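## Task

Every box sitting on the desk is marked with a letter on its bottom face. The box marked C must end up on the counter and every other box must end up on the desk again. The utility cart must be standing upright when the scene ends, or the task is failed. The robot itself must not tip over or be left leaning, which also fails the task. Anything that stays put only because the robot is still holding or propping it is not counted.

## Robot and tools

ROBOT. A Hello Robot Stretch 4 with a single arm: an omni-wheel base, a lift riding up a mast, a telescoping arm that reaches forward, a wrist with yaw, pitch and roll, and a two-finger gripper. It stands about 1.6 m tall; the base edge lies no more than 0.23 m from the base origin. Loose objects may occasionally get a brief shove from outside.

FRAMES. Base frame: origin on the floor below the base centre, x ahead, y to the left, z up. hand_pose is a point between the open fingertips (URDF link pinch), expressed in the base frame; with all wrist joints at zero its axes line up with the base axes. Its printed value can be somewhat wrong. The odometry frame is the base frame as it was when the scene began; base_odometry comes from wheel counts only (slip counts as motion), heading in radians from -3.142 to 3.142, positive to the left.

execute_actions. Argument "actions": a list holding one action or nothing (nothing just reports state and images). Optional "cameras": list of head_camera, head_left_camera, head_right_camera, wrist_camera or "all"; omitted/null means all, [] means no images. An action holds "base", "joints" or both, plus optional "pace" and "contact_limits"; or it holds only "end_of_arm". All its motions begin at once and may finish at different times; none runs past 15 s.
- base: exactly one key, a relative move measured from where the base last reported itself. translate_m: metres straight ahead (negative = backward), -2 to 2. strafe_m: metres sideways, left positive, -2 to 2. rotate_rad: turn in place, counter-clockwise seen from above positive, -3.2 to 3.2.
- joints: absolute targets by joint name, any subset. lift_m 0 to 1.2 m (tolerance 0.004); arm_m 0 to 0.55 m extension (0.004); wrist_yaw_rad -1.134 to 4.276 (0 ahead, positive left, 3.14 tucked back, above 3.4 the arm may block it; 0.02); wrist_pitch_rad -1.117 to 4.259 (0 level, 1.57 pointing down; 0.05); wrist_roll_rad -1.117 to 4.259 (0 puts both fingers at equal height, positive turns clockwise viewed from behind the gripper; 0.02); gripper_m -0.038 to 0.141 m, the fingertip gap (below 0 the tips press together; 0.004). A joint target outside its range is clipped and the result notes it; any other bad value or unknown key rejects the whole call with no motion.
- pace: "slow", "default", "fast", "max". Base top speeds 0.1/0.3/0.4/0.6 m/s and 1/2/3/4 rad/s respectively, reduced further when the lift is above 0.2 m (down to 0.3 m/s and 1 rad/s at 1.2 m).
- contact_limits: {"arm_m": value}, 0 (gentlest) to 0.75 (firmest), 0.5 if omitted; the arm halts when it pushes harder.
- end_of_arm: "enable_torque" re-powers any wrist or gripper motor that cut out; it then holds its current position.
A joint or base left out of an action may still be driving toward an older target without the status showing it. If a result reports a stop, later execute_actions, wait and finished_scene calls in that same reply are skipped. To unfold the wrist at the start, send lift_m 0.4 together with wrist_yaw_rad 0.

wait: "seconds" 0 to 10; commands nothing, returns state and images.
zoom_image: "camera" and "region" [x0, y0, x1, y1] in pixels of that camera's most recent full image, top-left origin, at most 504 by 504.
read_manual: only returns licence texts; no motion.
finished_scene: "scene" is the current scene's number; irreversible, waits for the last command to settle, reports success and gives the next task. Replying without a tool call ends everything.

RESULT LINES. base_status / joint_status: "done" (for the base, wheels turned the commanded amount even if slipping), "off_target" (resting short, may still push), "contact_stop_at_<key>" (hit something; that part goes slack, a slack lift can sag under load and slack wheels can roll), "limit_stop_at_<name>" (e.g. tilt above 6 degrees freezes lift, arm and wheels until the lean lessens; own_body means self-collision, move away from the body), "time_out", "torque_fault" (wrist motor went limp; send enable_torque). on_its_own lists what was not commanded; "held at" there is a target, not a position. lidar_m: 12 horizontal distances in metres, 30-degree sectors starting straight ahead and going counter-clockwise (4th left, 7th behind, 10th right); "-" means nothing seen or closer than 0.25 m; clear objects and thin legs can be missed. wrist_depth_mm: 7x7 grid of median depths, 100 to 2000 mm, rows from top left, robot body included. turned_by_wheels vs turned_by_imu: a gap over about 0.1 rad means slip or collision and a heading error of roughly their difference. base_tilt in degrees, forward and right positive, with a fixed offset up to 1.5. motor_effort: percent of maximum, positive toward higher joint values, bracket = peak during the action; wheel positives turn the base right; a load in a level gripper shifts wrist_pitch_rad effort away from 0. The pictures line names cameras in image order.

GRIPPING. Command gripper_m smaller than the object's width; going further below pulls the object toward the wrist, opening pushes it out. Neither the reading nor "done" confirms a hold; a firm squeeze at targets of 0 or more shows in gripper_m effort. If tips jam on a surface beneath, raise the lift.

CAUTIONS. Do not drive or turn with more than 1 kg held and arm_m above 0.2, especially fast. Avoid steady pushes or pulls with a high gripper or high contact limit. More than about 2 kg in a level gripper, or pressing the gripper into things, trips a torque fault. Tilting the gripper up (pitch below -0.2) while rolled (roll below -0.4 or above 4) risks self-collision. Place boxes gently, never drop or slam them, keep the utility cart upright, and release everything so it rests on its own before finishing. Read letters by lifting a box and viewing its underside with a camera.

Each tool is called after ">>>" as name(argument=value, ...), one argument or row to a line, values as JSON.

## Session

>>> execute_actions(
  actions=[],
)

Scene clock: 0.00 s.
base_odometry: x=+0.000 y=+0.000 heading=+0.000 (m, m, rad; odometry frame)
turned_by_wheels: +0.000 (rad since the last result)
turned_by_imu: +0.000 (rad since the last result)
base_tilt: forward=+0.8 right=+0.2 (deg)
lidar_m: 1.36 1.25 1.29 2.03 1.88 1.54 1.72 2.04 2.11 1.98 1.51 1.54
base_status: not commanded
joint_positions: lift_m=+0.143 arm_m=+0.002 wrist_yaw_rad=+3.121 wrist_pitch_rad=-0.015 wrist_roll_rad=+0.018 gripper_m=+0.057
joint_status: not commanded
motor_effort: lift_m=+21 arm_m=-1 wrist_yaw_rad=+1 wrist_pitch_rad=-8 wrist_roll_rad=-1 gripper_m=-7 wheel_0=+0 wheel_1=+1 wheel_2=+0 (%)
hand_pose: x=-0.1142 y=+0.0933 z=+0.3251 quat_wxyz=(+0.010, +0.008, +0.009, +1.000) (m; base frame)
wrist_depth_mm: - 137 - - - 1808 1576 / - 133 - - - 1863 1576 / - 129 206 - - 1863 1576 / 114 137 290 - - 1808 1618 / 1756 - - - 1808 1756 1576 / 1205 1229 191 1205 195 1160 1118 / 820 798 809 119 798 759 788
pictures: head_camera, head_left_camera, head_right_camera, wrist_camera
Images, in order (width x height): head_camera 420x560, head_left_camera 420x672, head_right_camera 420x672, wrist_camera 616x392.

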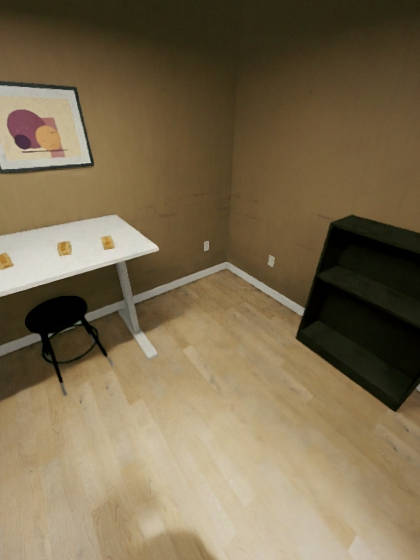

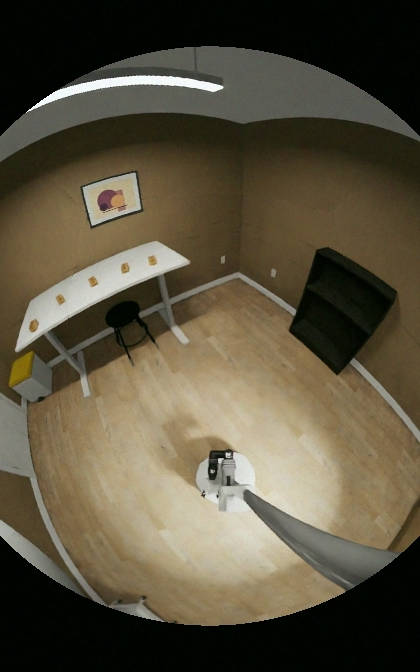

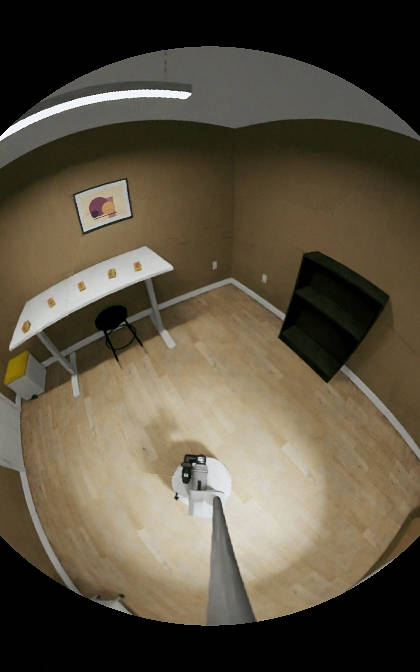

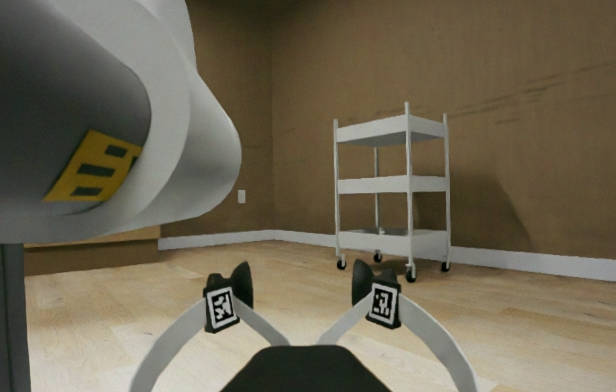

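>>> execute_actions(
  actions=[
    {"base":{"rotate_rad":0.65},"joints":{"lift_m":0.8,"wrist_yaw_rad":0,"gripper_m":0.13}},
  ],
  cameras=[],
)

>>> execute_actions(
  actions=[
    {"base":{"translate_m":0.65}},
  ],
  cameras=["head_camera","wrist_camera"],
)

Scene clock: 8.40 s.
base_odometry: x=+0.000 y=+0.000 heading=+0.649 (m, m, rad; odometry frame)
turned_by_wheels: +0.649 (rad since the last result)
turned_by_imu: +0.646 (rad since the last result)
base_tilt: forward=+0.8 right=+0.2 (deg)
lidar_m: 1.24 1.33 1.96 1.89 1.52 2.15 2.05 2.19 1.89 1.52 1.59 1.32
base_status: done
joint_positions: lift_m=+0.800 arm_m=+0.002 wrist_yaw_rad=+0.000 wrist_pitch_rad=-0.015 wrist_roll_rad=+0.018 gripper_m=+0.130
joint_status: all done
motor_effort: lift_m=+26(27) arm_m=-1(1) wrist_yaw_rad=-1(3) wrist_pitch_rad=-9(10) wrist_roll_rad=+0(0) gripper_m=+0(2) wheel_0=-3(8) wheel_1=-3(7) wheel_2=-3(9) (%)
hand_pose: x=+0.4609 y=-0.0874 z=+0.9821 quat_wxyz=(+1.000, +0.009, -0.007, +0.000) (m; base frame)
wrist_depth_mm: 1756 1808 1863 1808 1808 1808 1863 / 1756 1756 1808 1808 1808 1808 1808 / 1808 1756 1808 1863 1808 1863 1808 / 1756 1808 1808 1808 1863 1808 1808 / 1366 1808 1756 1808 1808 1808 1808 / 1756 1808 1808 1808 1366 1808 1863 / 1756 1808 1808 117 1863 1756 1808
pictures: none
No camera images: the call's "cameras" was empty. Leave "cameras" out to get every camera's image.

Scene clock: 12.07 s.
base_odometry: x=+0.517 y=+0.393 heading=+0.650 (m, m, rad; odometry frame)
turned_by_wheels: +0.001 (rad since the last result)
turned_by_imu: -0.004 (rad since the last result)
base_tilt: forward=+0.8 right=+0.2 (deg)
lidar_m: 0.60 0.65 0.91 1.86 1.97 1.94 2.73 2.62 1.59 1.53 1.93 0.63
base_status: done
joint_positions: lift_m=+0.800 arm_m=+0.002 wrist_yaw_rad=+0.000 wrist_pitch_rad=-0.015 wrist_roll_rad=+0.018 gripper_m=+0.130
joint_status: not commanded
motor_effort: lift_m=+24(25) arm_m=-1(1) wrist_yaw_rad=+0(1) wrist_pitch_rad=-9(8) wrist_roll_rad=-1(0) gripper_m=+1(2) wheel_0=+4(8) wheel_1=+5(10) wheel_2=-1(13) (%)
hand_pose: x=+0.4609 y=-0.0874 z=+0.9822 quat_wxyz=(+1.000, +0.009, -0.007, +0.000) (m; base frame)
wrist_depth_mm: 1160 1160 1160 1138 1182 1205 1205 / 1182 1160 1160 1138 1160 1205 1205 / 1160 1182 1182 1205 1182 1182 1182 / 1160 1160 1182 1160 1182 1182 1205 / 544 544 535 521 504 480 462 / 1160 389 392 1160 399 750 1182 / 1160 1160 1160 117 1182 1182 1205
pictures: head_camera, wrist_camera
Images, in order (width x height): head_camera 420x560, wrist_camera 616x392.

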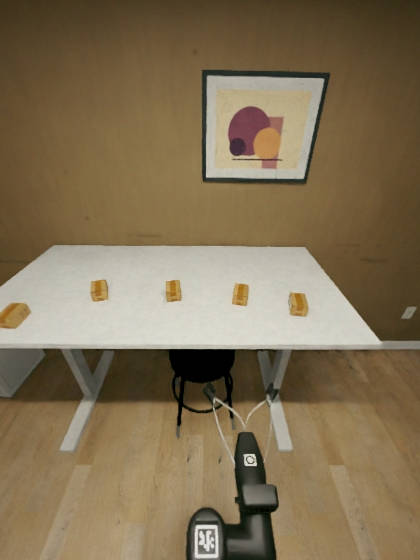

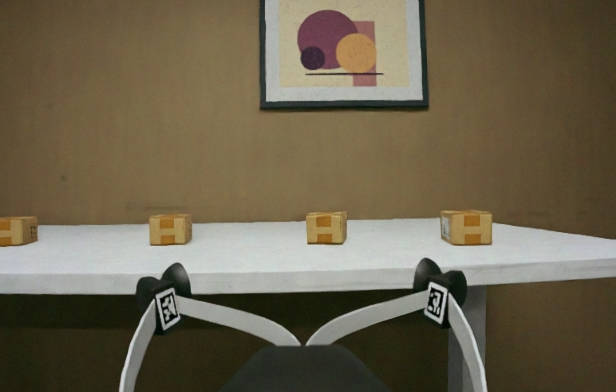

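>>> execute_actions(
  actions=[
    {"base":{"strafe_m":-0.04},"joints":{"lift_m":0.89,"wrist_pitch_rad":0.3}},
  ],
  cameras=[],
)

>>> execute_actions(
  actions=[
    {"joints":{"arm_m":0.3}},
  ],
  cameras=["head_camera","wrist_camera"],
)

Scene clock: 20.23 s.
base_odometry: x=+0.542 y=+0.361 heading=+0.650 (m, m, rad; odometry frame)
turned_by_wheels: +0.000 (rad since the last result)
turned_by_imu: -0.002 (rad since the last result)
base_tilt: forward=+0.7 right=+0.2 (deg)
lidar_m: 0.58 0.62 0.90 1.90 2.02 1.96 2.73 2.51 1.56 1.49 1.88 0.64
base_status: done
joint_positions: lift_m=+0.890 arm_m=+0.002 wrist_yaw_rad=+0.000 wrist_pitch_rad=+0.302 wrist_roll_rad=+0.018 gripper_m=+0.130
joint_status: all done
motor_effort: lift_m=+26(24) arm_m=-1(1) wrist_yaw_rad=+1(0) wrist_pitch_rad=-6(8) wrist_roll_rad=-1(1) gripper_m=+0(2) wheel_0=+3(12) wheel_1=-4(12) wheel_2=+0(1) (%)
hand_pose: x=+0.4479 y=-0.0874 z=+0.9819 quat_wxyz=(+0.989, +0.009, +0.150, -0.001) (m; base frame)
wrist_depth_mm: 1042 1060 1042 1060 1078 1078 1078 / 1078 1098 1098 1118 1138 1118 1118 / 976 917 904 768 866 1042 1205 / 484 484 477 469 466 462 459 / 1281 1281 1281 1281 1281 1281 1336 / 1336 1308 809 1308 904 1366 1397 / 1397 1336 732 117 1366 1397 1397
pictures: none
No camera images: the call's "cameras" was empty. Leave "cameras" out to get every camera's image.

Scene clock: 22.23 s.
base_odometry: x=+0.542 y=+0.361 heading=+0.650 (m, m, rad; odometry frame)
turned_by_wheels: +0.000 (rad since the last result)
turned_by_imu: -0.001 (rad since the last result)
base_tilt: forward=+0.8 right=+0.2 (deg)
lidar_m: 0.61 0.66 0.92 1.87 2.00 1.98 2.72 2.52 1.53 1.48 1.89 0.64
base_status: not commanded
joint_positions: lift_m=+0.890 arm_m=+0.299 wrist_yaw_rad=+0.000 wrist_pitch_rad=+0.302 wrist_roll_rad=+0.018 gripper_m=+0.130
joint_status: all done
motor_effort: lift_m=+25(26) arm_m=+5(7) wrist_yaw_rad=+0(0) wrist_pitch_rad=-9(7) wrist_roll_rad=-1(0) gripper_m=+0(2) wheel_0=+3(3) wheel_1=-4(3) wheel_2=+0(0) (%)
hand_pose: x=+0.7455 y=-0.0874 z=+0.9819 quat_wxyz=(+0.989, +0.009, +0.151, -0.001) (m; base frame)
wrist_depth_mm: 778 788 788 788 798 809 809 / 820 820 831 842 842 842 831 / 842 842 854 854 854 866 891 / 353 473 469 336 459 459 306 / 320 320 320 307 315 310 268 / 238 219 218 241 217 224 232 / 193 190 200 117 198 188 193
pictures: head_camera, wrist_camera
Images, in order (width x height): head_camera 420x560, wrist_camera 616x392.

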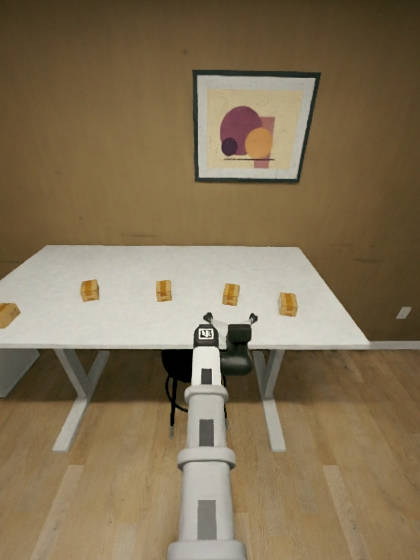

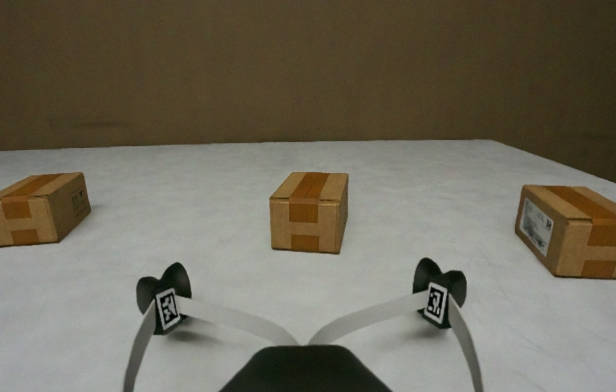

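>>> execute_actions(
  actions=[
    {"joints":{"arm_m":0.42,"lift_m":0.9}},
  ],
  cameras=["wrist_camera"],
)

>>> execute_actions(
  actions=[
    {"joints":{"gripper_m":0.02}},
  ],
  cameras=[],
)

>>> execute_actions(
  actions=[
    {"joints":{"lift_m":1.0,"wrist_pitch_rad":0,"arm_m":0.2}},
  ],
  cameras=[],
)

>>> execute_actions(
  actions=[
    {"joints":{"wrist_roll_rad":3.14}},
  ],
  cameras=["head_camera","wrist_camera"],
)

>>> zoom_image(
  camera="head_camera",
  region=[140,210,340,410],
)

Scene clock: 31.43 s.
base_odometry: x=+0.542 y=+0.361 heading=+0.650 (m, m, rad; odometry frame)
turned_by_wheels: +0.000 (rad since the last result)
turned_by_imu: -0.002 (rad since the last result)
base_tilt: forward=+0.8 right=+0.2 (deg)
lidar_m: 0.61 0.65 0.89 1.92 2.02 1.97 2.73 2.57 1.56 1.47 1.90 0.65
base_status: not commanded
joint_positions: lift_m=+0.900 arm_m=+0.419 wrist_yaw_rad=+0.000 wrist_pitch_rad=+0.302 wrist_roll_rad=+0.018 gripper_m=+0.130
joint_status: all done
motor_effort: lift_m=+26(29) arm_m=+5(10) wrist_yaw_rad=+0(0) wrist_pitch_rad=-9(9) wrist_roll_rad=+0(1) gripper_m=-2(0) wheel_0=+3(3) wheel_1=-3(3) wheel_2=-1(1) (%)
hand_pose: x=+0.8655 y=-0.0874 z=+0.9919 quat_wxyz=(+0.989, +0.009, +0.151, -0.001) (m; base frame)
wrist_depth_mm: 676 683 683 683 691 707 707 / 699 715 707 723 715 732 732 / 732 741 750 741 750 759 759 / 508 504 504 496 488 484 484 / 340 342 340 230 315 330 325 / 255 233 234 192 195 238 248 / 206 204 214 117 204 200 205
pictures: wrist_camera
Images, in order (width x height): wrist_camera 616x392.

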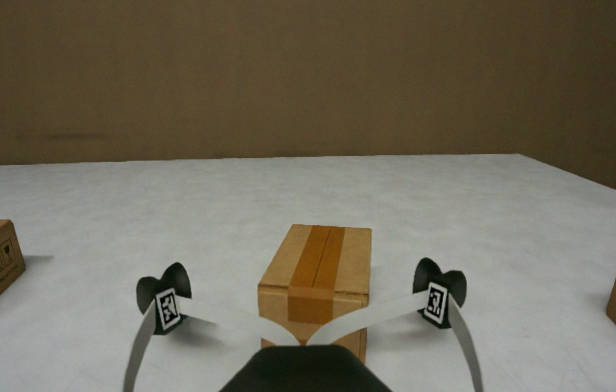

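Scene clock: 33.43 s.
base_odometry: x=+0.542 y=+0.361 heading=+0.650 (m, m, rad; odometry frame)
turned_by_wheels: +0.000 (rad since the last result)
turned_by_imu: -0.001 (rad since the last result)
base_tilt: forward=+0.8 right=+0.2 (deg)
lidar_m: 0.60 0.65 0.89 1.89 2.00 1.98 2.72 2.54 1.56 1.48 1.90 0.63
base_status: not commanded
joint_positions: lift_m=+0.900 arm_m=+0.419 wrist_yaw_rad=+0.000 wrist_pitch_rad=+0.303 wrist_roll_rad=+0.018 gripper_m=+0.020
joint_status: all done
motor_effort: lift_m=+26(26) arm_m=+5(5) wrist_yaw_rad=+1(1) wrist_pitch_rad=-12(9) wrist_roll_rad=-1(0) gripper_m=-21(21) wheel_0=+3(3) wheel_1=-3(3) wheel_2=+0(0) (%)
hand_pose: x=+0.8654 y=-0.0874 z=+0.9917 quat_wxyz=(+0.988, +0.009, +0.151, -0.001) (m; base frame)
wrist_depth_mm: 676 683 691 683 691 699 699 / 699 699 715 723 723 732 732 / 732 741 741 750 750 750 768 / 508 500 496 492 484 484 480 / 338 340 340 223 334 329 325 / 253 254 183 180 185 249 247 / 205 196 204 118 211 193 205
pictures: none
No camera images: the call's "cameras" was empty. Leave "cameras" out to get every camera's image.

Scene clock: 35.20 s.
base_odometry: x=+0.542 y=+0.361 heading=+0.650 (m, m, rad; odometry frame)
turned_by_wheels: +0.000 (rad since the last result)
turned_by_imu: -0.001 (rad since the last result)
base_tilt: forward=+0.8 right=+0.2 (deg)
lidar_m: 0.59 0.64 0.88 1.89 2.00 1.98 2.73 2.57 1.53 1.48 1.90 0.65
base_status: not commanded
joint_positions: lift_m=+1.000 arm_m=+0.201 wrist_yaw_rad=+0.000 wrist_pitch_rad=+0.004 wrist_roll_rad=+0.018 gripper_m=+0.020
joint_status: all done
motor_effort: lift_m=+26(26) arm_m=-5(8) wrist_yaw_rad=+1(0) wrist_pitch_rad=-11(19) wrist_roll_rad=-1(0) gripper_m=-21(21) wheel_0=+3(3) wheel_1=-4(4) wheel_2=+1(0) (%)
hand_pose: x=+0.6603 y=-0.0875 z=+1.1767 quat_wxyz=(+1.000, +0.009, +0.002, +0.000) (m; base frame)
wrist_depth_mm: 960 960 976 946 946 976 991 / 946 960 976 946 946 991 991 / 960 976 976 960 960 976 991 / 960 976 960 976 991 991 991 / 960 976 991 223 991 991 991 / 831 831 183 180 185 809 991 / 574 492 564 118 591 512 559
pictures: none
No camera images: the call's "cameras" was empty. Leave "cameras" out to get every camera's image.

Scene clock: 37.60 s.
base_odometry: x=+0.542 y=+0.361 heading=+0.650 (m, m, rad; odometry frame)
turned_by_wheels: +0.000 (rad since the last result)
turned_by_imu: -0.001 (rad since the last result)
base_tilt: forward=+0.7 right=+0.1 (deg)
lidar_m: 0.61 0.66 0.89 1.92 2.02 1.93 2.70 2.59 1.55 1.48 1.88 0.63
base_status: not commanded
joint_positions: lift_m=+1.000 arm_m=+0.201 wrist_yaw_rad=+0.000 wrist_pitch_rad=+0.004 wrist_roll_rad=+3.139 gripper_m=+0.020
joint_status: all done
motor_effort: lift_m=+26(26) arm_m=-5(5) wrist_yaw_rad=+1(1) wrist_pitch_rad=-12(11) wrist_roll_rad=+1(7) gripper_m=-21(21) wheel_0=+3(3) wheel_1=-4(3) wheel_2=+0(0) (%)
hand_pose: x=+0.6603 y=-0.0875 z=+1.1767 quat_wxyz=(+0.001, +1.000, +0.000, -0.002) (m; base frame)
wrist_depth_mm: 325 330 336 327 336 332 334 / 355 399 477 477 477 430 424 / 976 866 866 866 878 854 854 / 976 976 976 976 991 991 991 / 960 976 976 222 991 991 976 / 960 960 182 179 186 976 991 / 960 960 946 118 960 976 976
pictures: head_camera, wrist_camera
Images, in order (width x height): head_camera 420x560, wrist_camera 616x392.

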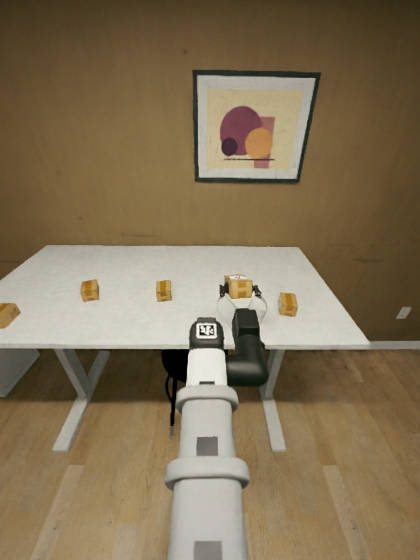

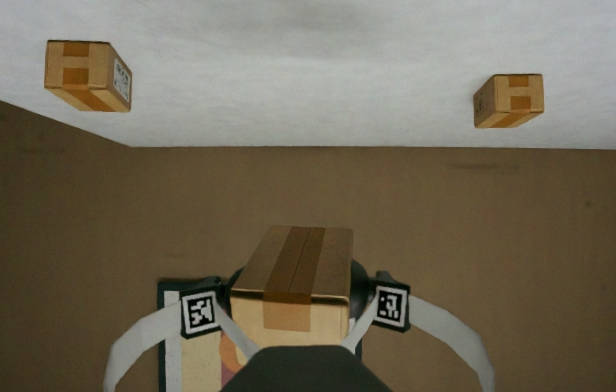

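Region (140, 210, 340, 410) of head_camera's 420x560 image, scaled by 2.520, with more detail than that image has.

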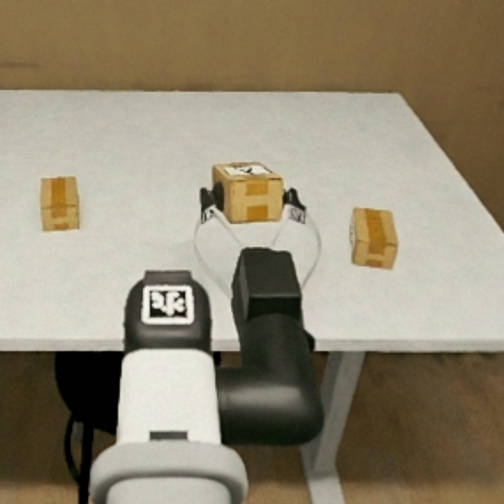

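>>> execute_actions(
  actions=[
    {"joints":{"wrist_roll_rad":0,"arm_m":0.42}},
  ],
  cameras=[],
)

>>> execute_actions(
  actions=[
    {"joints":{"lift_m":0.903,"wrist_pitch_rad":0.3},"pace":"slow"},
  ],
  cameras=[],
)

>>> execute_actions(
  actions=[
    {"joints":{"gripper_m":0.13}},
  ],
  cameras=[],
)

>>> execute_actions(
  actions=[
    {"joints":{"arm_m":0.25,"lift_m":0.9}},
  ],
  cameras=[],
)

>>> execute_actions(
  actions=[
    {"base":{"strafe_m":-0.21}},
  ],
  cameras=["wrist_camera"],
)

Scene clock: 50.47 s.
base_odometry: x=+0.542 y=+0.361 heading=+0.650 (m, m, rad; odometry frame)
turned_by_wheels: +0.000 (rad since the last result)
turned_by_imu: -0.002 (rad since the last result)
base_tilt: forward=+0.7 right=+0.1 (deg)
lidar_m: 0.61 0.63 0.90 1.88 2.00 1.98 2.73 2.54 1.54 1.49 1.92 0.66
base_status: not commanded
joint_positions: lift_m=+1.000 arm_m=+0.419 wrist_yaw_rad=+0.000 wrist_pitch_rad=+0.004 wrist_roll_rad=+0.001 gripper_m=+0.020
joint_status: all done
motor_effort: lift_m=+26(26) arm_m=+5(4) wrist_yaw_rad=+0(1) wrist_pitch_rad=-13(10) wrist_roll_rad=-2(6) gripper_m=-21(21) wheel_0=+3(3) wheel_1=-4(4) wheel_2=+0(0) (%)
hand_pose: x=+0.8785 y=-0.0874 z=+1.1767 quat_wxyz=(+1.000, +0.000, +0.002, +0.000) (m; base frame)
wrist_depth_mm: 750 750 750 741 741 759 768 / 750 759 750 732 741 741 778 / 750 759 759 750 750 768 778 / 759 759 759 768 759 778 778 / 759 759 759 223 778 778 778 / 759 759 183 179 185 778 778 / 559 521 559 118 597 517 574
pictures: none
No camera images: the call's "cameras" was empty. Leave "cameras" out to get every camera's image.

Scene clock: 52.13 s.
base_odometry: x=+0.542 y=+0.361 heading=+0.650 (m, m, rad; odometry frame)
turned_by_wheels: +0.000 (rad since the last result)
turned_by_imu: -0.001 (rad since the last result)
base_tilt: forward=+0.8 right=+0.2 (deg)
lidar_m: 0.60 0.63 0.87 1.90 2.00 1.98 2.72 2.54 1.56 1.47 1.89 0.66
base_status: not commanded
joint_positions: lift_m=+0.903 arm_m=+0.419 wrist_yaw_rad=+0.000 wrist_pitch_rad=+0.303 wrist_roll_rad=+0.001 gripper_m=+0.020
joint_status: all done
motor_effort: lift_m=+15(25) arm_m=+5(5) wrist_yaw_rad=+0(0) wrist_pitch_rad=-7(9) wrist_roll_rad=-2(1) gripper_m=-20(20) wheel_0=+3(3) wheel_1=-3(3) wheel_2=+0(0) (%)
hand_pose: x=+0.8654 y=-0.0874 z=+0.9955 quat_wxyz=(+0.989, +0.000, +0.151, +0.000) (m; base frame)
wrist_depth_mm: 676 676 691 683 683 691 691 / 707 715 715 723 723 723 732 / 741 741 750 750 759 759 759 / 500 504 504 504 508 508 508 / 338 343 343 223 345 343 342 / 255 258 182 179 185 259 258 / 207 199 208 118 217 200 209
pictures: none
No camera images: the call's "cameras" was empty. Leave "cameras" out to get every camera's image.

Scene clock: 54.13 s.
base_odometry: x=+0.542 y=+0.361 heading=+0.650 (m, m, rad; odometry frame)
turned_by_wheels: +0.000 (rad since the last result)
turned_by_imu: -0.001 (rad since the last result)
base_tilt: forward=+0.8 right=+0.2 (deg)
lidar_m: 0.60 0.61 0.90 1.88 2.03 1.99 2.74 2.57 1.54 1.48 1.87 0.61
base_status: not commanded
joint_positions: lift_m=+0.903 arm_m=+0.419 wrist_yaw_rad=+0.000 wrist_pitch_rad=+0.303 wrist_roll_rad=+0.001 gripper_m=+0.130
joint_status: all done
motor_effort: lift_m=+15(15) arm_m=+5(5) wrist_yaw_rad=+1(0) wrist_pitch_rad=-10(10) wrist_roll_rad=-2(1) gripper_m=+1(19) wheel_0=+3(3) wheel_1=-3(3) wheel_2=+0(0) (%)
hand_pose: x=+0.8654 y=-0.0874 z=+0.9956 quat_wxyz=(+0.989, +0.000, +0.151, +0.000) (m; base frame)
wrist_depth_mm: 683 676 691 691 699 691 707 / 707 715 715 715 723 723 723 / 732 732 741 750 759 750 759 / 504 504 504 508 512 512 508 / 342 343 343 238 347 347 343 / 256 235 211 192 237 248 258 / 208 207 209 117 218 208 210
pictures: none
No camera images: the call's "cameras" was empty. Leave "cameras" out to get every camera's image.

Scene clock: 55.73 s.
base_odometry: x=+0.542 y=+0.361 heading=+0.650 (m, m, rad; odometry frame)
turned_by_wheels: +0.000 (rad since the last result)
turned_by_imu: -0.001 (rad since the last result)
base_tilt: forward=+0.7 right=+0.1 (deg)
lidar_m: 0.64 0.64 0.90 1.88 2.04 1.96 2.73 2.52 1.54 1.49 1.89 0.65
base_status: not commanded
joint_positions: lift_m=+0.900 arm_m=+0.251 wrist_yaw_rad=+0.000 wrist_pitch_rad=+0.302 wrist_roll_rad=+0.001 gripper_m=+0.130
joint_status: all done
motor_effort: lift_m=+14(14) arm_m=-5(7) wrist_yaw_rad=+1(0) wrist_pitch_rad=-8(7) wrist_roll_rad=-2(1) gripper_m=-1(0) wheel_0=+3(3) wheel_1=-4(3) wheel_2=+0(0) (%)
hand_pose: x=+0.6972 y=-0.0875 z=+0.9927 quat_wxyz=(+0.989, +0.000, +0.151, +0.000) (m; base frame)
wrist_depth_mm: 831 831 831 842 854 854 854 / 866 866 866 878 878 878 891 / 878 891 891 904 904 904 931 / 375 455 500 373 500 500 504 / 334 338 338 340 342 334 303 / 252 231 235 257 235 245 254 / 205 203 213 117 215 205 211
pictures: none
No camera images: the call's "cameras" was empty. Leave "cameras" out to get every camera's image.

Scene clock: 57.73 s.
base_odometry: x=+0.669 y=+0.194 heading=+0.650 (m, m, rad; odometry frame)
turned_by_wheels: +0.000 (rad since the last result)
turned_by_imu: -0.001 (rad since the last result)
base_tilt: forward=+0.8 right=+0.1 (deg)
lidar_m: 0.62 0.65 0.91 2.11 2.11 2.27 2.72 2.25 1.32 1.27 1.67 0.64
base_status: done
joint_positions: lift_m=+0.900 arm_m=+0.251 wrist_yaw_rad=+0.000 wrist_pitch_rad=+0.302 wrist_roll_rad=+0.001 gripper_m=+0.130
joint_status: not commanded
motor_effort: lift_m=+15(15) arm_m=-5(5) wrist_yaw_rad=+1(1) wrist_pitch_rad=-10(11) wrist_roll_rad=-2(2) gripper_m=+0(0) wheel_0=+2(11) wheel_1=-3(12) wheel_2=-1(0) (%)
hand_pose: x=+0.6972 y=-0.0874 z=+0.9927 quat_wxyz=(+0.989, +0.000, +0.151, +0.000) (m; base frame)
wrist_depth_mm: 809 831 831 842 842 854 842 / 854 866 878 878 878 878 891 / 891 878 904 904 904 931 931 / 473 392 500 455 500 960 976 / 334 340 342 296 342 342 364 / 252 232 234 258 236 244 255 / 205 203 214 117 215 205 211
pictures: wrist_camera
Images, in order (width x height): wrist_camera 616x392.

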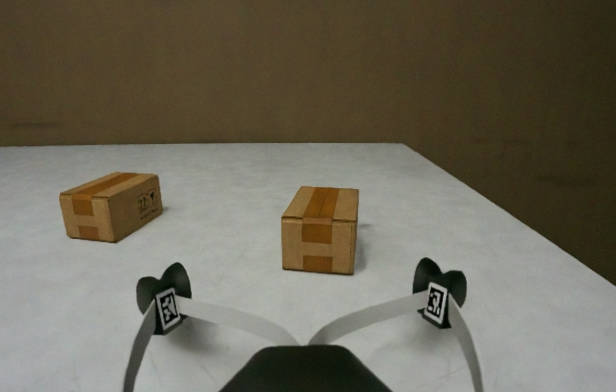

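>>> execute_actions(
  actions=[
    {"base":{"strafe_m":-0.015},"joints":{"arm_m":0.36}},
  ],
  cameras=[],
)

>>> execute_actions(
  actions=[
    {"joints":{"gripper_m":0.02}},
  ],
  cameras=[],
)

>>> execute_actions(
  actions=[
    {"joints":{"lift_m":0.95,"wrist_pitch_rad":-0.6,"wrist_roll_rad":3.0}},
  ],
  cameras=["head_camera"],
)

>>> zoom_image(
  camera="head_camera",
  region=[140,150,340,350],
)

Scene clock: 64.73 s.
base_odometry: x=+0.678 y=+0.183 heading=+0.650 (m, m, rad; odometry frame)
turned_by_wheels: +0.000 (rad since the last result)
turned_by_imu: -0.002 (rad since the last result)
base_tilt: forward=+0.8 right=+0.2 (deg)
lidar_m: 0.60 0.64 0.89 2.14 2.15 2.27 2.73 2.23 1.32 1.26 1.67 0.63
base_status: done
joint_positions: lift_m=+0.900 arm_m=+0.359 wrist_yaw_rad=+0.000 wrist_pitch_rad=+0.302 wrist_roll_rad=+0.001 gripper_m=+0.130
joint_status: all done
motor_effort: lift_m=+15(15) arm_m=+5(7) wrist_yaw_rad=+0(1) wrist_pitch_rad=-9(11) wrist_roll_rad=-1(1) gripper_m=+0(0) wheel_0=+4(10) wheel_1=-5(11) wheel_2=+0(0) (%)
hand_pose: x=+0.8054 y=-0.0874 z=+0.9927 quat_wxyz=(+0.989, +0.000, +0.151, +0.000) (m; base frame)
wrist_depth_mm: 723 732 741 741 750 750 750 / 759 768 768 768 778 778 778 / 798 788 809 798 820 820 820 / 496 496 500 500 496 854 854 / 270 325 342 233 340 340 891 / 250 230 234 186 195 243 255 / 204 202 206 117 214 204 210
pictures: none
No camera images: the call's "cameras" was empty. Leave "cameras" out to get every camera's image.

Scene clock: 66.73 s.
base_odometry: x=+0.678 y=+0.183 heading=+0.650 (m, m, rad; odometry frame)
turned_by_wheels: +0.000 (rad since the last result)
turned_by_imu: -0.001 (rad since the last result)
base_tilt: forward=+0.8 right=+0.2 (deg)
lidar_m: 0.62 0.64 0.87 2.15 2.14 2.26 2.74 2.24 1.33 1.27 1.63 0.64
base_status: not commanded
joint_positions: lift_m=+0.900 arm_m=+0.359 wrist_yaw_rad=+0.000 wrist_pitch_rad=+0.303 wrist_roll_rad=+0.001 gripper_m=+0.020
joint_status: all done
motor_effort: lift_m=+15(16) arm_m=+5(5) wrist_yaw_rad=+1(0) wrist_pitch_rad=-9(11) wrist_roll_rad=-2(3) gripper_m=-23(22) wheel_0=+3(4) wheel_1=-5(5) wheel_2=+0(0) (%)
hand_pose: x=+0.8054 y=-0.0874 z=+0.9925 quat_wxyz=(+0.989, +0.000, +0.151, +0.000) (m; base frame)
wrist_depth_mm: 723 723 741 741 750 750 750 / 768 768 778 768 778 768 778 / 788 788 798 798 798 820 820 / 492 492 492 496 496 831 866 / 271 325 338 224 342 336 891 / 249 252 179 175 185 255 253 / 204 195 205 118 213 196 209
pictures: none
No camera images: the call's "cameras" was empty. Leave "cameras" out to get every camera's image.

Scene clock: 69.07 s.
base_odometry: x=+0.678 y=+0.183 heading=+0.650 (m, m, rad; odometry frame)
turned_by_wheels: +0.000 (rad since the last result)
turned_by_imu: -0.001 (rad since the last result)
base_tilt: forward=+0.7 right=+0.1 (deg)
lidar_m: 0.60 0.65 0.89 2.12 2.14 2.28 2.73 2.23 1.32 1.24 1.67 0.65
base_status: not commanded
joint_positions: lift_m=+0.950 arm_m=+0.359 wrist_yaw_rad=+0.000 wrist_pitch_rad=-0.597 wrist_roll_rad=+2.999 gripper_m=+0.020
joint_status: all done
motor_effort: lift_m=+26(27) arm_m=+5(5) wrist_yaw_rad=+1(1) wrist_pitch_rad=-9(20) wrist_roll_rad=+1(5) gripper_m=-22(21) wheel_0=+4(4) wheel_1=-5(5) wheel_2=+0(0) (%)
hand_pose: x=+0.7687 y=-0.0874 z=+1.2898 quat_wxyz=(+0.068, +0.953, -0.021, +0.293) (m; base frame)
wrist_depth_mm: 759 759 750 732 732 715 707 / 820 820 798 778 778 768 750 / 917 891 878 842 820 820 820 / 1008 976 960 917 904 917 904 / 1118 1098 1060 224 991 1008 1008 / 1281 1205 179 175 185 1098 1118 / 1281 1281 1336 118 1281 1229 1255
pictures: head_camera
Images, in order (width x height): head_camera 420x560.

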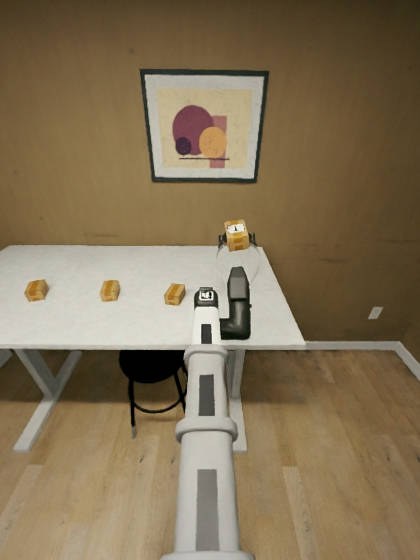

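Region (140, 150, 340, 350) of head_camera's 420x560 image, scaled by 2.520, with more detail than that image has.

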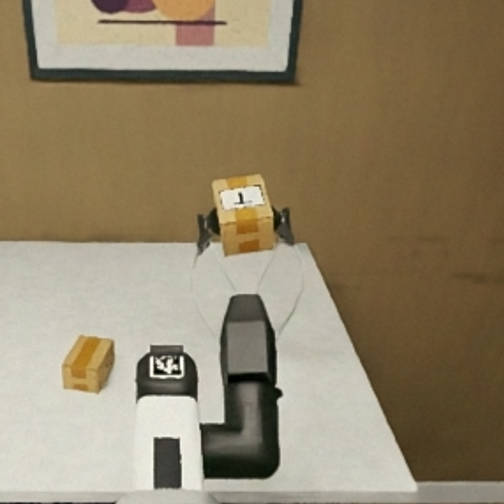

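>>> execute_actions(
  actions=[
    {"joints":{"wrist_roll_rad":0,"wrist_pitch_rad":0.1}},
  ],
  cameras=[],
)

>>> execute_actions(
  actions=[
    {"joints":{"lift_m":0.903,"wrist_pitch_rad":0.3},"pace":"slow"},
  ],
  cameras=[],
)

>>> execute_actions(
  actions=[
    {"joints":{"gripper_m":0.13}},
  ],
  cameras=[],
)

>>> execute_actions(
  actions=[
    {"joints":{"arm_m":0.25,"lift_m":0.9}},
  ],
  cameras=[],
)

>>> execute_actions(
  actions=[
    {"base":{"strafe_m":0.49}},
  ],
  cameras=["wrist_camera"],
)

Scene clock: 81.27 s.
base_odometry: x=+0.678 y=+0.183 heading=+0.650 (m, m, rad; odometry frame)
turned_by_wheels: +0.000 (rad since the last result)
turned_by_imu: -0.002 (rad since the last result)
base_tilt: forward=+0.7 right=+0.2 (deg)
lidar_m: 0.61 0.65 0.93 2.12 2.15 2.28 2.73 2.22 1.32 1.27 1.66 0.63
base_status: not commanded
joint_positions: lift_m=+0.950 arm_m=+0.359 wrist_yaw_rad=+0.000 wrist_pitch_rad=+0.103 wrist_roll_rad=+0.001 gripper_m=+0.020
joint_status: all done
motor_effort: lift_m=+26(26) arm_m=+5(5) wrist_yaw_rad=+0(1) wrist_pitch_rad=-10(9) wrist_roll_rad=-2(6) gripper_m=-22(18) wheel_0=+4(4) wheel_1=-5(5) wheel_2=+0(0) (%)
hand_pose: x=+0.8170 y=-0.0874 z=+1.0980 quat_wxyz=(+0.999, +0.000, +0.052, +0.000) (m; base frame)
wrist_depth_mm: 759 759 759 759 778 778 788 / 778 768 768 778 798 798 820 / 798 798 809 809 809 820 820 / 798 809 820 820 820 831 831 / 788 798 820 224 831 842 854 / 504 504 179 175 185 866 878 / 293 319 373 118 394 351 891
pictures: none
No camera images: the call's "cameras" was empty. Leave "cameras" out to get every camera's image.

Scene clock: 82.53 s.
base_odometry: x=+0.678 y=+0.183 heading=+0.650 (m, m, rad; odometry frame)
turned_by_wheels: +0.000 (rad since the last result)
turned_by_imu: -0.001 (rad since the last result)
base_tilt: forward=+0.8 right=+0.2 (deg)
lidar_m: 0.60 0.65 0.91 2.12 2.13 2.31 2.73 2.25 1.31 1.26 1.64 0.63
base_status: not commanded
joint_positions: lift_m=+0.903 arm_m=+0.359 wrist_yaw_rad=+0.000 wrist_pitch_rad=+0.303 wrist_roll_rad=+0.001 gripper_m=+0.020
joint_status: all done
motor_effort: lift_m=+15(24) arm_m=+5(4) wrist_yaw_rad=+0(1) wrist_pitch_rad=-11(11) wrist_roll_rad=-2(2) gripper_m=-20(22) wheel_0=+4(4) wheel_1=-5(5) wheel_2=+0(1) (%)
hand_pose: x=+0.8054 y=-0.0874 z=+0.9955 quat_wxyz=(+0.989, +0.000, +0.151, +0.000) (m; base frame)
wrist_depth_mm: 723 732 741 741 741 741 750 / 759 759 768 768 778 768 788 / 778 788 798 798 809 820 820 / 504 504 504 504 508 831 866 / 271 325 343 224 345 345 904 / 252 258 179 175 185 259 258 / 208 199 208 118 217 200 210
pictures: none
No camera images: the call's "cameras" was empty. Leave "cameras" out to get every camera's image.

Scene clock: 84.53 s.
base_odometry: x=+0.678 y=+0.183 heading=+0.650 (m, m, rad; odometry frame)
turned_by_wheels: +0.000 (rad since the last result)
turned_by_imu: -0.001 (rad since the last result)
base_tilt: forward=+0.8 right=+0.2 (deg)
lidar_m: 0.61 0.64 0.90 2.13 2.15 2.26 2.73 2.22 1.33 1.26 1.66 0.66
base_status: not commanded
joint_positions: lift_m=+0.903 arm_m=+0.359 wrist_yaw_rad=+0.000 wrist_pitch_rad=+0.303 wrist_roll_rad=+0.001 gripper_m=+0.130
joint_status: all done
motor_effort: lift_m=+14(15) arm_m=+5(5) wrist_yaw_rad=+1(0) wrist_pitch_rad=-10(11) wrist_roll_rad=-2(2) gripper_m=+1(20) wheel_0=+4(4) wheel_1=-5(5) wheel_2=+0(0) (%)
hand_pose: x=+0.8055 y=-0.0874 z=+0.9957 quat_wxyz=(+0.989, +0.000, +0.151, +0.000) (m; base frame)
wrist_depth_mm: 732 732 732 732 750 741 750 / 759 759 768 768 778 768 778 / 788 798 798 809 809 820 831 / 504 504 504 504 508 842 866 / 270 325 345 239 345 345 891 / 252 235 200 189 238 248 258 / 208 207 208 117 218 208 210
pictures: none
No camera images: the call's "cameras" was empty. Leave "cameras" out to get every camera's image.

Scene clock: 85.87 s.
base_odometry: x=+0.678 y=+0.183 heading=+0.650 (m, m, rad; odometry frame)
turned_by_wheels: +0.000 (rad since the last result)
turned_by_imu: -0.001 (rad since the last result)
base_tilt: forward=+0.7 right=+0.2 (deg)
lidar_m: 0.64 0.64 0.89 2.13 2.16 2.28 2.74 2.21 1.33 1.27 1.65 0.63
base_status: not commanded
joint_positions: lift_m=+0.900 arm_m=+0.251 wrist_yaw_rad=+0.000 wrist_pitch_rad=+0.302 wrist_roll_rad=+0.001 gripper_m=+0.130
joint_status: all done
motor_effort: lift_m=+15(14) arm_m=-5(3) wrist_yaw_rad=+1(0) wrist_pitch_rad=-9(7) wrist_roll_rad=-3(1) gripper_m=+0(1) wheel_0=+4(4) wheel_1=-5(5) wheel_2=+0(0) (%)
hand_pose: x=+0.6972 y=-0.0874 z=+0.9927 quat_wxyz=(+0.989, +0.000, +0.151, +0.000) (m; base frame)
wrist_depth_mm: 820 831 842 831 842 842 854 / 866 854 866 866 878 878 878 / 878 891 891 891 917 917 931 / 452 415 496 421 500 946 976 / 334 338 342 298 343 340 1008 / 252 231 235 258 235 243 254 / 205 203 214 117 215 204 211
pictures: none
No camera images: the call's "cameras" was empty. Leave "cameras" out to get every camera's image.

Scene clock: 88.83 s.
base_odometry: x=+0.381 y=+0.573 heading=+0.650 (m, m, rad; odometry frame)
turned_by_wheels: +0.000 (rad since the last result)
turned_by_imu: -0.001 (rad since the last result)
base_tilt: forward=+0.8 right=+0.2 (deg)
lidar_m: 0.63 0.66 0.91 1.65 1.76 1.81 2.71 2.87 1.83 1.77 0.89 0.66
base_status: done
joint_positions: lift_m=+0.900 arm_m=+0.251 wrist_yaw_rad=+0.000 wrist_pitch_rad=+0.302 wrist_roll_rad=+0.001 gripper_m=+0.130
joint_status: not commanded
motor_effort: lift_m=+16(16) arm_m=-5(5) wrist_yaw_rad=+1(1) wrist_pitch_rad=-8(10) wrist_roll_rad=-1(2) gripper_m=+0(1) wheel_0=-2(12) wheel_1=+4(12) wheel_2=+0(0) (%)
hand_pose: x=+0.6972 y=-0.0874 z=+0.9926 quat_wxyz=(+0.989, +0.000, +0.151, +0.000) (m; base frame)
wrist_depth_mm: 831 831 842 842 854 854 854 / 866 866 878 878 891 904 891 / 878 891 904 904 917 917 917 / 397 500 496 413 500 459 368 / 334 338 340 342 342 340 338 / 251 231 234 258 235 243 254 / 204 202 213 117 214 204 211
pictures: wrist_camera
Images, in order (width x height): wrist_camera 616x392.

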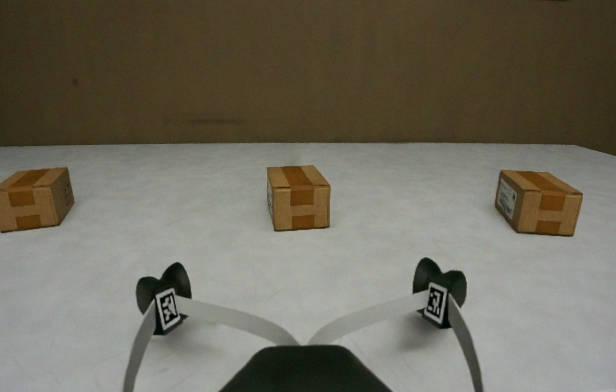

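>>> execute_actions(
  actions=[
    {"joints":{"arm_m":0.455}},
  ],
  cameras=[],
)

>>> execute_actions(
  actions=[
    {"joints":{"gripper_m":0.02}},
  ],
  cameras=[],
)

>>> execute_actions(
  actions=[
    {"joints":{"lift_m":0.95,"wrist_pitch_rad":-0.7,"wrist_roll_rad":3.0}},
  ],
  cameras=["head_camera"],
)

>>> zoom_image(
  camera="head_camera",
  region=[140,150,340,350],
)

Scene clock: 95.80 s.
base_odometry: x=+0.381 y=+0.573 heading=+0.650 (m, m, rad; odometry frame)
turned_by_wheels: +0.000 (rad since the last result)
turned_by_imu: -0.002 (rad since the last result)
base_tilt: forward=+0.8 right=+0.2 (deg)
lidar_m: 0.62 0.66 0.89 1.63 1.75 1.81 2.74 2.86 1.84 1.77 0.92 0.66
base_status: not commanded
joint_positions: lift_m=+0.900 arm_m=+0.454 wrist_yaw_rad=+0.000 wrist_pitch_rad=+0.302 wrist_roll_rad=+0.001 gripper_m=+0.130
joint_status: all done
motor_effort: lift_m=+16(16) arm_m=+5(7) wrist_yaw_rad=+1(1) wrist_pitch_rad=-7(8) wrist_roll_rad=-1(2) gripper_m=+1(1) wheel_0=-2(2) wheel_1=+4(4) wheel_2=+0(0) (%)
hand_pose: x=+0.9005 y=-0.0874 z=+0.9927 quat_wxyz=(+0.989, +0.000, +0.151, +0.000) (m; base frame)
wrist_depth_mm: 647 647 654 661 668 668 668 / 676 676 683 691 691 699 699 / 707 715 715 715 715 715 723 / 492 496 496 500 500 504 504 / 334 338 338 232 340 340 338 / 251 231 233 183 195 243 254 / 204 202 206 117 207 204 210
pictures: none
No camera images: the call's "cameras" was empty. Leave "cameras" out to get every camera's image.

Scene clock: 97.80 s.
base_odometry: x=+0.381 y=+0.573 heading=+0.650 (m, m, rad; odometry frame)
turned_by_wheels: +0.000 (rad since the last result)
turned_by_imu: -0.001 (rad since the last result)
base_tilt: forward=+0.7 right=+0.1 (deg)
lidar_m: 0.61 0.66 0.91 1.63 1.73 1.80 2.72 2.86 1.82 1.75 0.85 0.65
base_status: not commanded
joint_positions: lift_m=+0.900 arm_m=+0.454 wrist_yaw_rad=+0.000 wrist_pitch_rad=+0.303 wrist_roll_rad=+0.000 gripper_m=+0.020
joint_status: all done
motor_effort: lift_m=+16(17) arm_m=+5(5) wrist_yaw_rad=+0(0) wrist_pitch_rad=-11(14) wrist_roll_rad=-2(2) gripper_m=-20(19) wheel_0=-2(2) wheel_1=+4(4) wheel_2=+0(0) (%)
hand_pose: x=+0.9004 y=-0.0874 z=+0.9924 quat_wxyz=(+0.989, +0.000, +0.151, +0.000) (m; base frame)
wrist_depth_mm: 647 654 654 654 661 668 668 / 676 683 691 691 683 707 691 / 707 707 707 715 723 723 723 / 488 488 496 496 496 496 496 / 332 334 336 224 338 336 334 / 250 253 182 170 181 253 252 / 203 195 204 137 204 202 208
pictures: none
No camera images: the call's "cameras" was empty. Leave "cameras" out to get every camera's image.

Scene clock: 100.13 s.
base_odometry: x=+0.381 y=+0.573 heading=+0.650 (m, m, rad; odometry frame)
turned_by_wheels: +0.000 (rad since the last result)
turned_by_imu: -0.001 (rad since the last result)
base_tilt: forward=+0.8 right=+0.1 (deg)
lidar_m: 0.61 0.65 0.91 1.63 1.76 1.79 2.70 2.85 1.83 1.75 0.91 0.62
base_status: not commanded
joint_positions: lift_m=+0.950 arm_m=+0.454 wrist_yaw_rad=+0.000 wrist_pitch_rad=-0.697 wrist_roll_rad=+2.999 gripper_m=+0.020
joint_status: all done
motor_effort: lift_m=+26(28) arm_m=+5(5) wrist_yaw_rad=+1(0) wrist_pitch_rad=-12(21) wrist_roll_rad=+1(9) gripper_m=-19(17) wheel_0=-2(2) wheel_1=+4(3) wheel_2=+0(0) (%)
hand_pose: x=+0.8464 y=-0.0874 z=+1.3128 quat_wxyz=(+0.067, +0.938, -0.024, +0.340) (m; base frame)
wrist_depth_mm: 676 676 676 661 654 647 634 / 741 741 723 732 715 699 683 / 831 820 798 820 798 778 759 / 976 917 891 904 878 866 842 / 1118 1078 1042 223 991 976 960 / 1308 1255 182 170 181 1098 1098 / 1229 1229 1281 137 1336 1281 1281
pictures: head_camera
Images, in order (width x height): head_camera 420x560.

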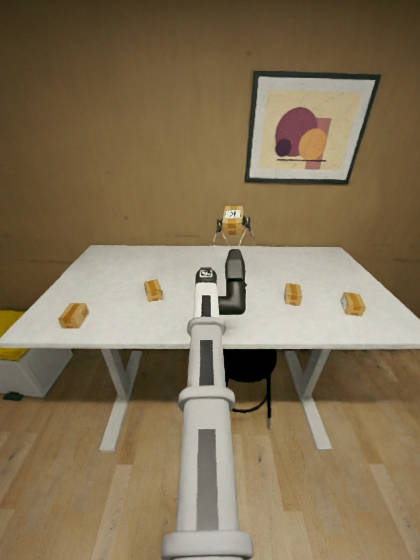

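Region (140, 150, 340, 350) of head_camera's 420x560 image, scaled by 2.520, with more detail than that image has.

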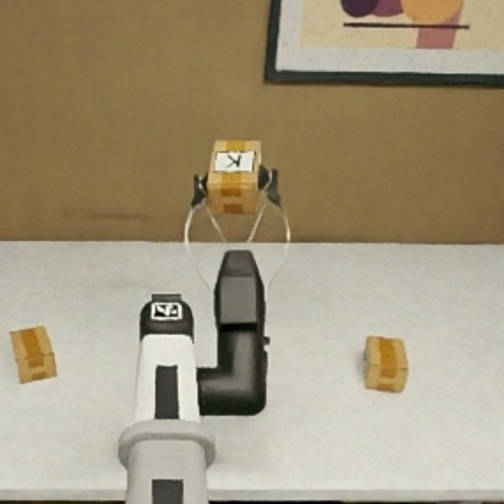

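>>> execute_actions(
  actions=[
    {"joints":{"wrist_roll_rad":0,"wrist_pitch_rad":0.1}},
  ],
  cameras=[],
)

>>> execute_actions(
  actions=[
    {"joints":{"lift_m":0.903,"wrist_pitch_rad":0.3},"pace":"slow"},
  ],
  cameras=[],
)

>>> execute_actions(
  actions=[
    {"joints":{"gripper_m":0.14}},
  ],
  cameras=[],
)

>>> execute_actions(
  actions=[
    {"joints":{"arm_m":0.3,"lift_m":0.9}},
  ],
  cameras=[],
)

>>> execute_actions(
  actions=[
    {"base":{"strafe_m":0.31}},
  ],
  cameras=["wrist_camera"],
)

Scene clock: 114.27 s.
base_odometry: x=+0.381 y=+0.573 heading=+0.650 (m, m, rad; odometry frame)
turned_by_wheels: +0.000 (rad since the last result)
turned_by_imu: -0.002 (rad since the last result)
base_tilt: forward=+0.7 right=+0.1 (deg)
lidar_m: 0.62 0.66 0.89 1.64 1.71 1.82 2.73 2.85 1.82 1.76 0.93 0.65
base_status: not commanded
joint_positions: lift_m=+0.950 arm_m=+0.454 wrist_yaw_rad=+0.000 wrist_pitch_rad=+0.104 wrist_roll_rad=+0.001 gripper_m=+0.020
joint_status: all done
motor_effort: lift_m=+26(26) arm_m=+5(5) wrist_yaw_rad=+1(1) wrist_pitch_rad=-9(15) wrist_roll_rad=-2(4) gripper_m=-20(22) wheel_0=-2(1) wheel_1=+3(4) wheel_2=+0(1) (%)
hand_pose: x=+0.9120 y=-0.0874 z=+1.0979 quat_wxyz=(+0.999, +0.000, +0.052, +0.000) (m; base frame)
wrist_depth_mm: 683 683 691 699 683 683 683 / 699 699 707 707 707 723 723 / 707 715 715 715 723 732 732 / 715 732 732 741 741 741 741 / 732 732 732 224 741 741 750 / 496 504 182 171 181 500 496 / 370 349 375 137 373 366 370
pictures: none
No camera images: the call's "cameras" was empty. Leave "cameras" out to get every camera's image.

Scene clock: 115.53 s.
base_odometry: x=+0.381 y=+0.573 heading=+0.650 (m, m, rad; odometry frame)
turned_by_wheels: +0.000 (rad since the last result)
turned_by_imu: -0.001 (rad since the last result)
base_tilt: forward=+0.8 right=+0.1 (deg)
lidar_m: 0.61 0.64 0.89 1.64 1.76 1.80 2.70 2.85 1.83 1.75 0.89 0.65
base_status: not commanded
joint_positions: lift_m=+0.903 arm_m=+0.454 wrist_yaw_rad=+0.000 wrist_pitch_rad=+0.304 wrist_roll_rad=+0.001 gripper_m=+0.020
joint_status: all done
motor_effort: lift_m=+15(21) arm_m=+5(5) wrist_yaw_rad=+1(1) wrist_pitch_rad=-11(12) wrist_roll_rad=-2(2) gripper_m=-20(21) wheel_0=-2(2) wheel_1=+4(3) wheel_2=+0(0) (%)
hand_pose: x=+0.9004 y=-0.0874 z=+0.9954 quat_wxyz=(+0.989, +0.000, +0.151, +0.000) (m; base frame)
wrist_depth_mm: 647 654 647 654 661 661 661 / 676 683 691 691 691 699 691 / 715 715 707 715 715 723 723 / 500 504 504 500 504 508 508 / 338 343 343 224 345 342 342 / 254 258 182 170 180 259 257 / 208 198 208 137 208 206 209
pictures: none
No camera images: the call's "cameras" was empty. Leave "cameras" out to get every camera's image.

Scene clock: 117.70 s.
base_odometry: x=+0.381 y=+0.573 heading=+0.650 (m, m, rad; odometry frame)
turned_by_wheels: +0.000 (rad since the last result)
turned_by_imu: -0.001 (rad since the last result)
base_tilt: forward=+0.8 right=+0.1 (deg)
lidar_m: 0.61 0.64 0.90 1.65 1.75 1.79 2.71 2.88 1.82 1.76 0.88 0.66
base_status: not commanded
joint_positions: lift_m=+0.903 arm_m=+0.454 wrist_yaw_rad=+0.000 wrist_pitch_rad=+0.303 wrist_roll_rad=+0.001 gripper_m=+0.140
joint_status: all done
motor_effort: lift_m=+15(15) arm_m=+5(5) wrist_yaw_rad=+1(0) wrist_pitch_rad=-11(11) wrist_roll_rad=-2(2) gripper_m=+1(18) wheel_0=-2(2) wheel_1=+3(4) wheel_2=+0(0) (%)
hand_pose: x=+0.9005 y=-0.0874 z=+0.9956 quat_wxyz=(+0.989, +0.000, +0.151, +0.000) (m; base frame)
wrist_depth_mm: 647 654 654 661 668 661 668 / 676 683 683 683 691 699 691 / 707 707 723 723 715 732 732 / 504 504 504 508 508 512 512 / 340 343 345 238 347 345 343 / 256 234 237 181 213 247 257 / 208 207 209 118 211 208 210
pictures: none
No camera images: the call's "cameras" was empty. Leave "cameras" out to get every camera's image.

Scene clock: 119.23 s.
base_odometry: x=+0.381 y=+0.573 heading=+0.650 (m, m, rad; odometry frame)
turned_by_wheels: +0.000 (rad since the last result)
turned_by_imu: -0.001 (rad since the last result)
base_tilt: forward=+0.7 right=+0.1 (deg)
lidar_m: 0.62 0.65 0.92 1.62 1.75 1.80 2.73 2.84 1.81 1.75 0.88 0.64
base_status: not commanded
joint_positions: lift_m=+0.900 arm_m=+0.301 wrist_yaw_rad=+0.000 wrist_pitch_rad=+0.302 wrist_roll_rad=+0.001 gripper_m=+0.140
joint_status: all done
motor_effort: lift_m=+15(18) arm_m=-5(8) wrist_yaw_rad=+1(0) wrist_pitch_rad=-7(8) wrist_roll_rad=-3(1) gripper_m=+0(1) wheel_0=-2(2) wheel_1=+4(3) wheel_2=+0(0) (%)
hand_pose: x=+0.7472 y=-0.0874 z=+0.9927 quat_wxyz=(+0.989, +0.000, +0.151, +0.000) (m; base frame)
wrist_depth_mm: 788 788 798 788 798 788 809 / 809 820 831 831 842 842 842 / 842 854 854 854 866 866 866 / 436 496 500 375 500 500 364 / 334 338 340 330 342 340 320 / 252 230 245 258 234 243 254 / 204 204 213 118 215 205 211
pictures: none
No camera images: the call's "cameras" was empty. Leave "cameras" out to get every camera's image.

Scene clock: 121.60 s.
base_odometry: x=+0.194 y=+0.819 heading=+0.650 (m, m, rad; odometry frame)
turned_by_wheels: +0.000 (rad since the last result)
turned_by_imu: -0.001 (rad since the last result)
base_tilt: forward=+0.8 right=+0.2 (deg)
lidar_m: 0.62 0.66 1.39 1.34 1.44 1.62 2.74 2.86 2.15 2.08 0.88 0.66
base_status: done
joint_positions: lift_m=+0.900 arm_m=+0.301 wrist_yaw_rad=+0.000 wrist_pitch_rad=+0.302 wrist_roll_rad=+0.001 gripper_m=+0.140
joint_status: not commanded
motor_effort: lift_m=+16(15) arm_m=-5(5) wrist_yaw_rad=+1(1) wrist_pitch_rad=-10(10) wrist_roll_rad=-2(2) gripper_m=+0(0) wheel_0=-3(12) wheel_1=+2(12) wheel_2=+0(1) (%)
hand_pose: x=+0.7472 y=-0.0874 z=+0.9926 quat_wxyz=(+0.989, +0.000, +0.151, +0.000) (m; base frame)
wrist_depth_mm: 788 788 809 809 809 809 809 / 820 820 831 842 842 842 842 / 866 854 854 878 866 866 878 / 496 496 496 353 504 500 392 / 334 338 340 334 340 338 338 / 252 229 244 258 234 243 253 / 204 204 213 118 214 205 210
pictures: wrist_camera
Images, in order (width x height): wrist_camera 616x392.

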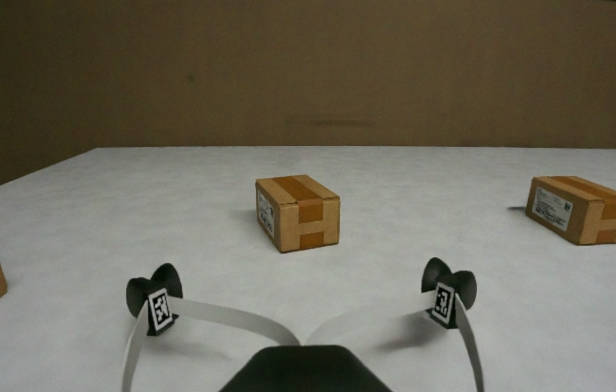

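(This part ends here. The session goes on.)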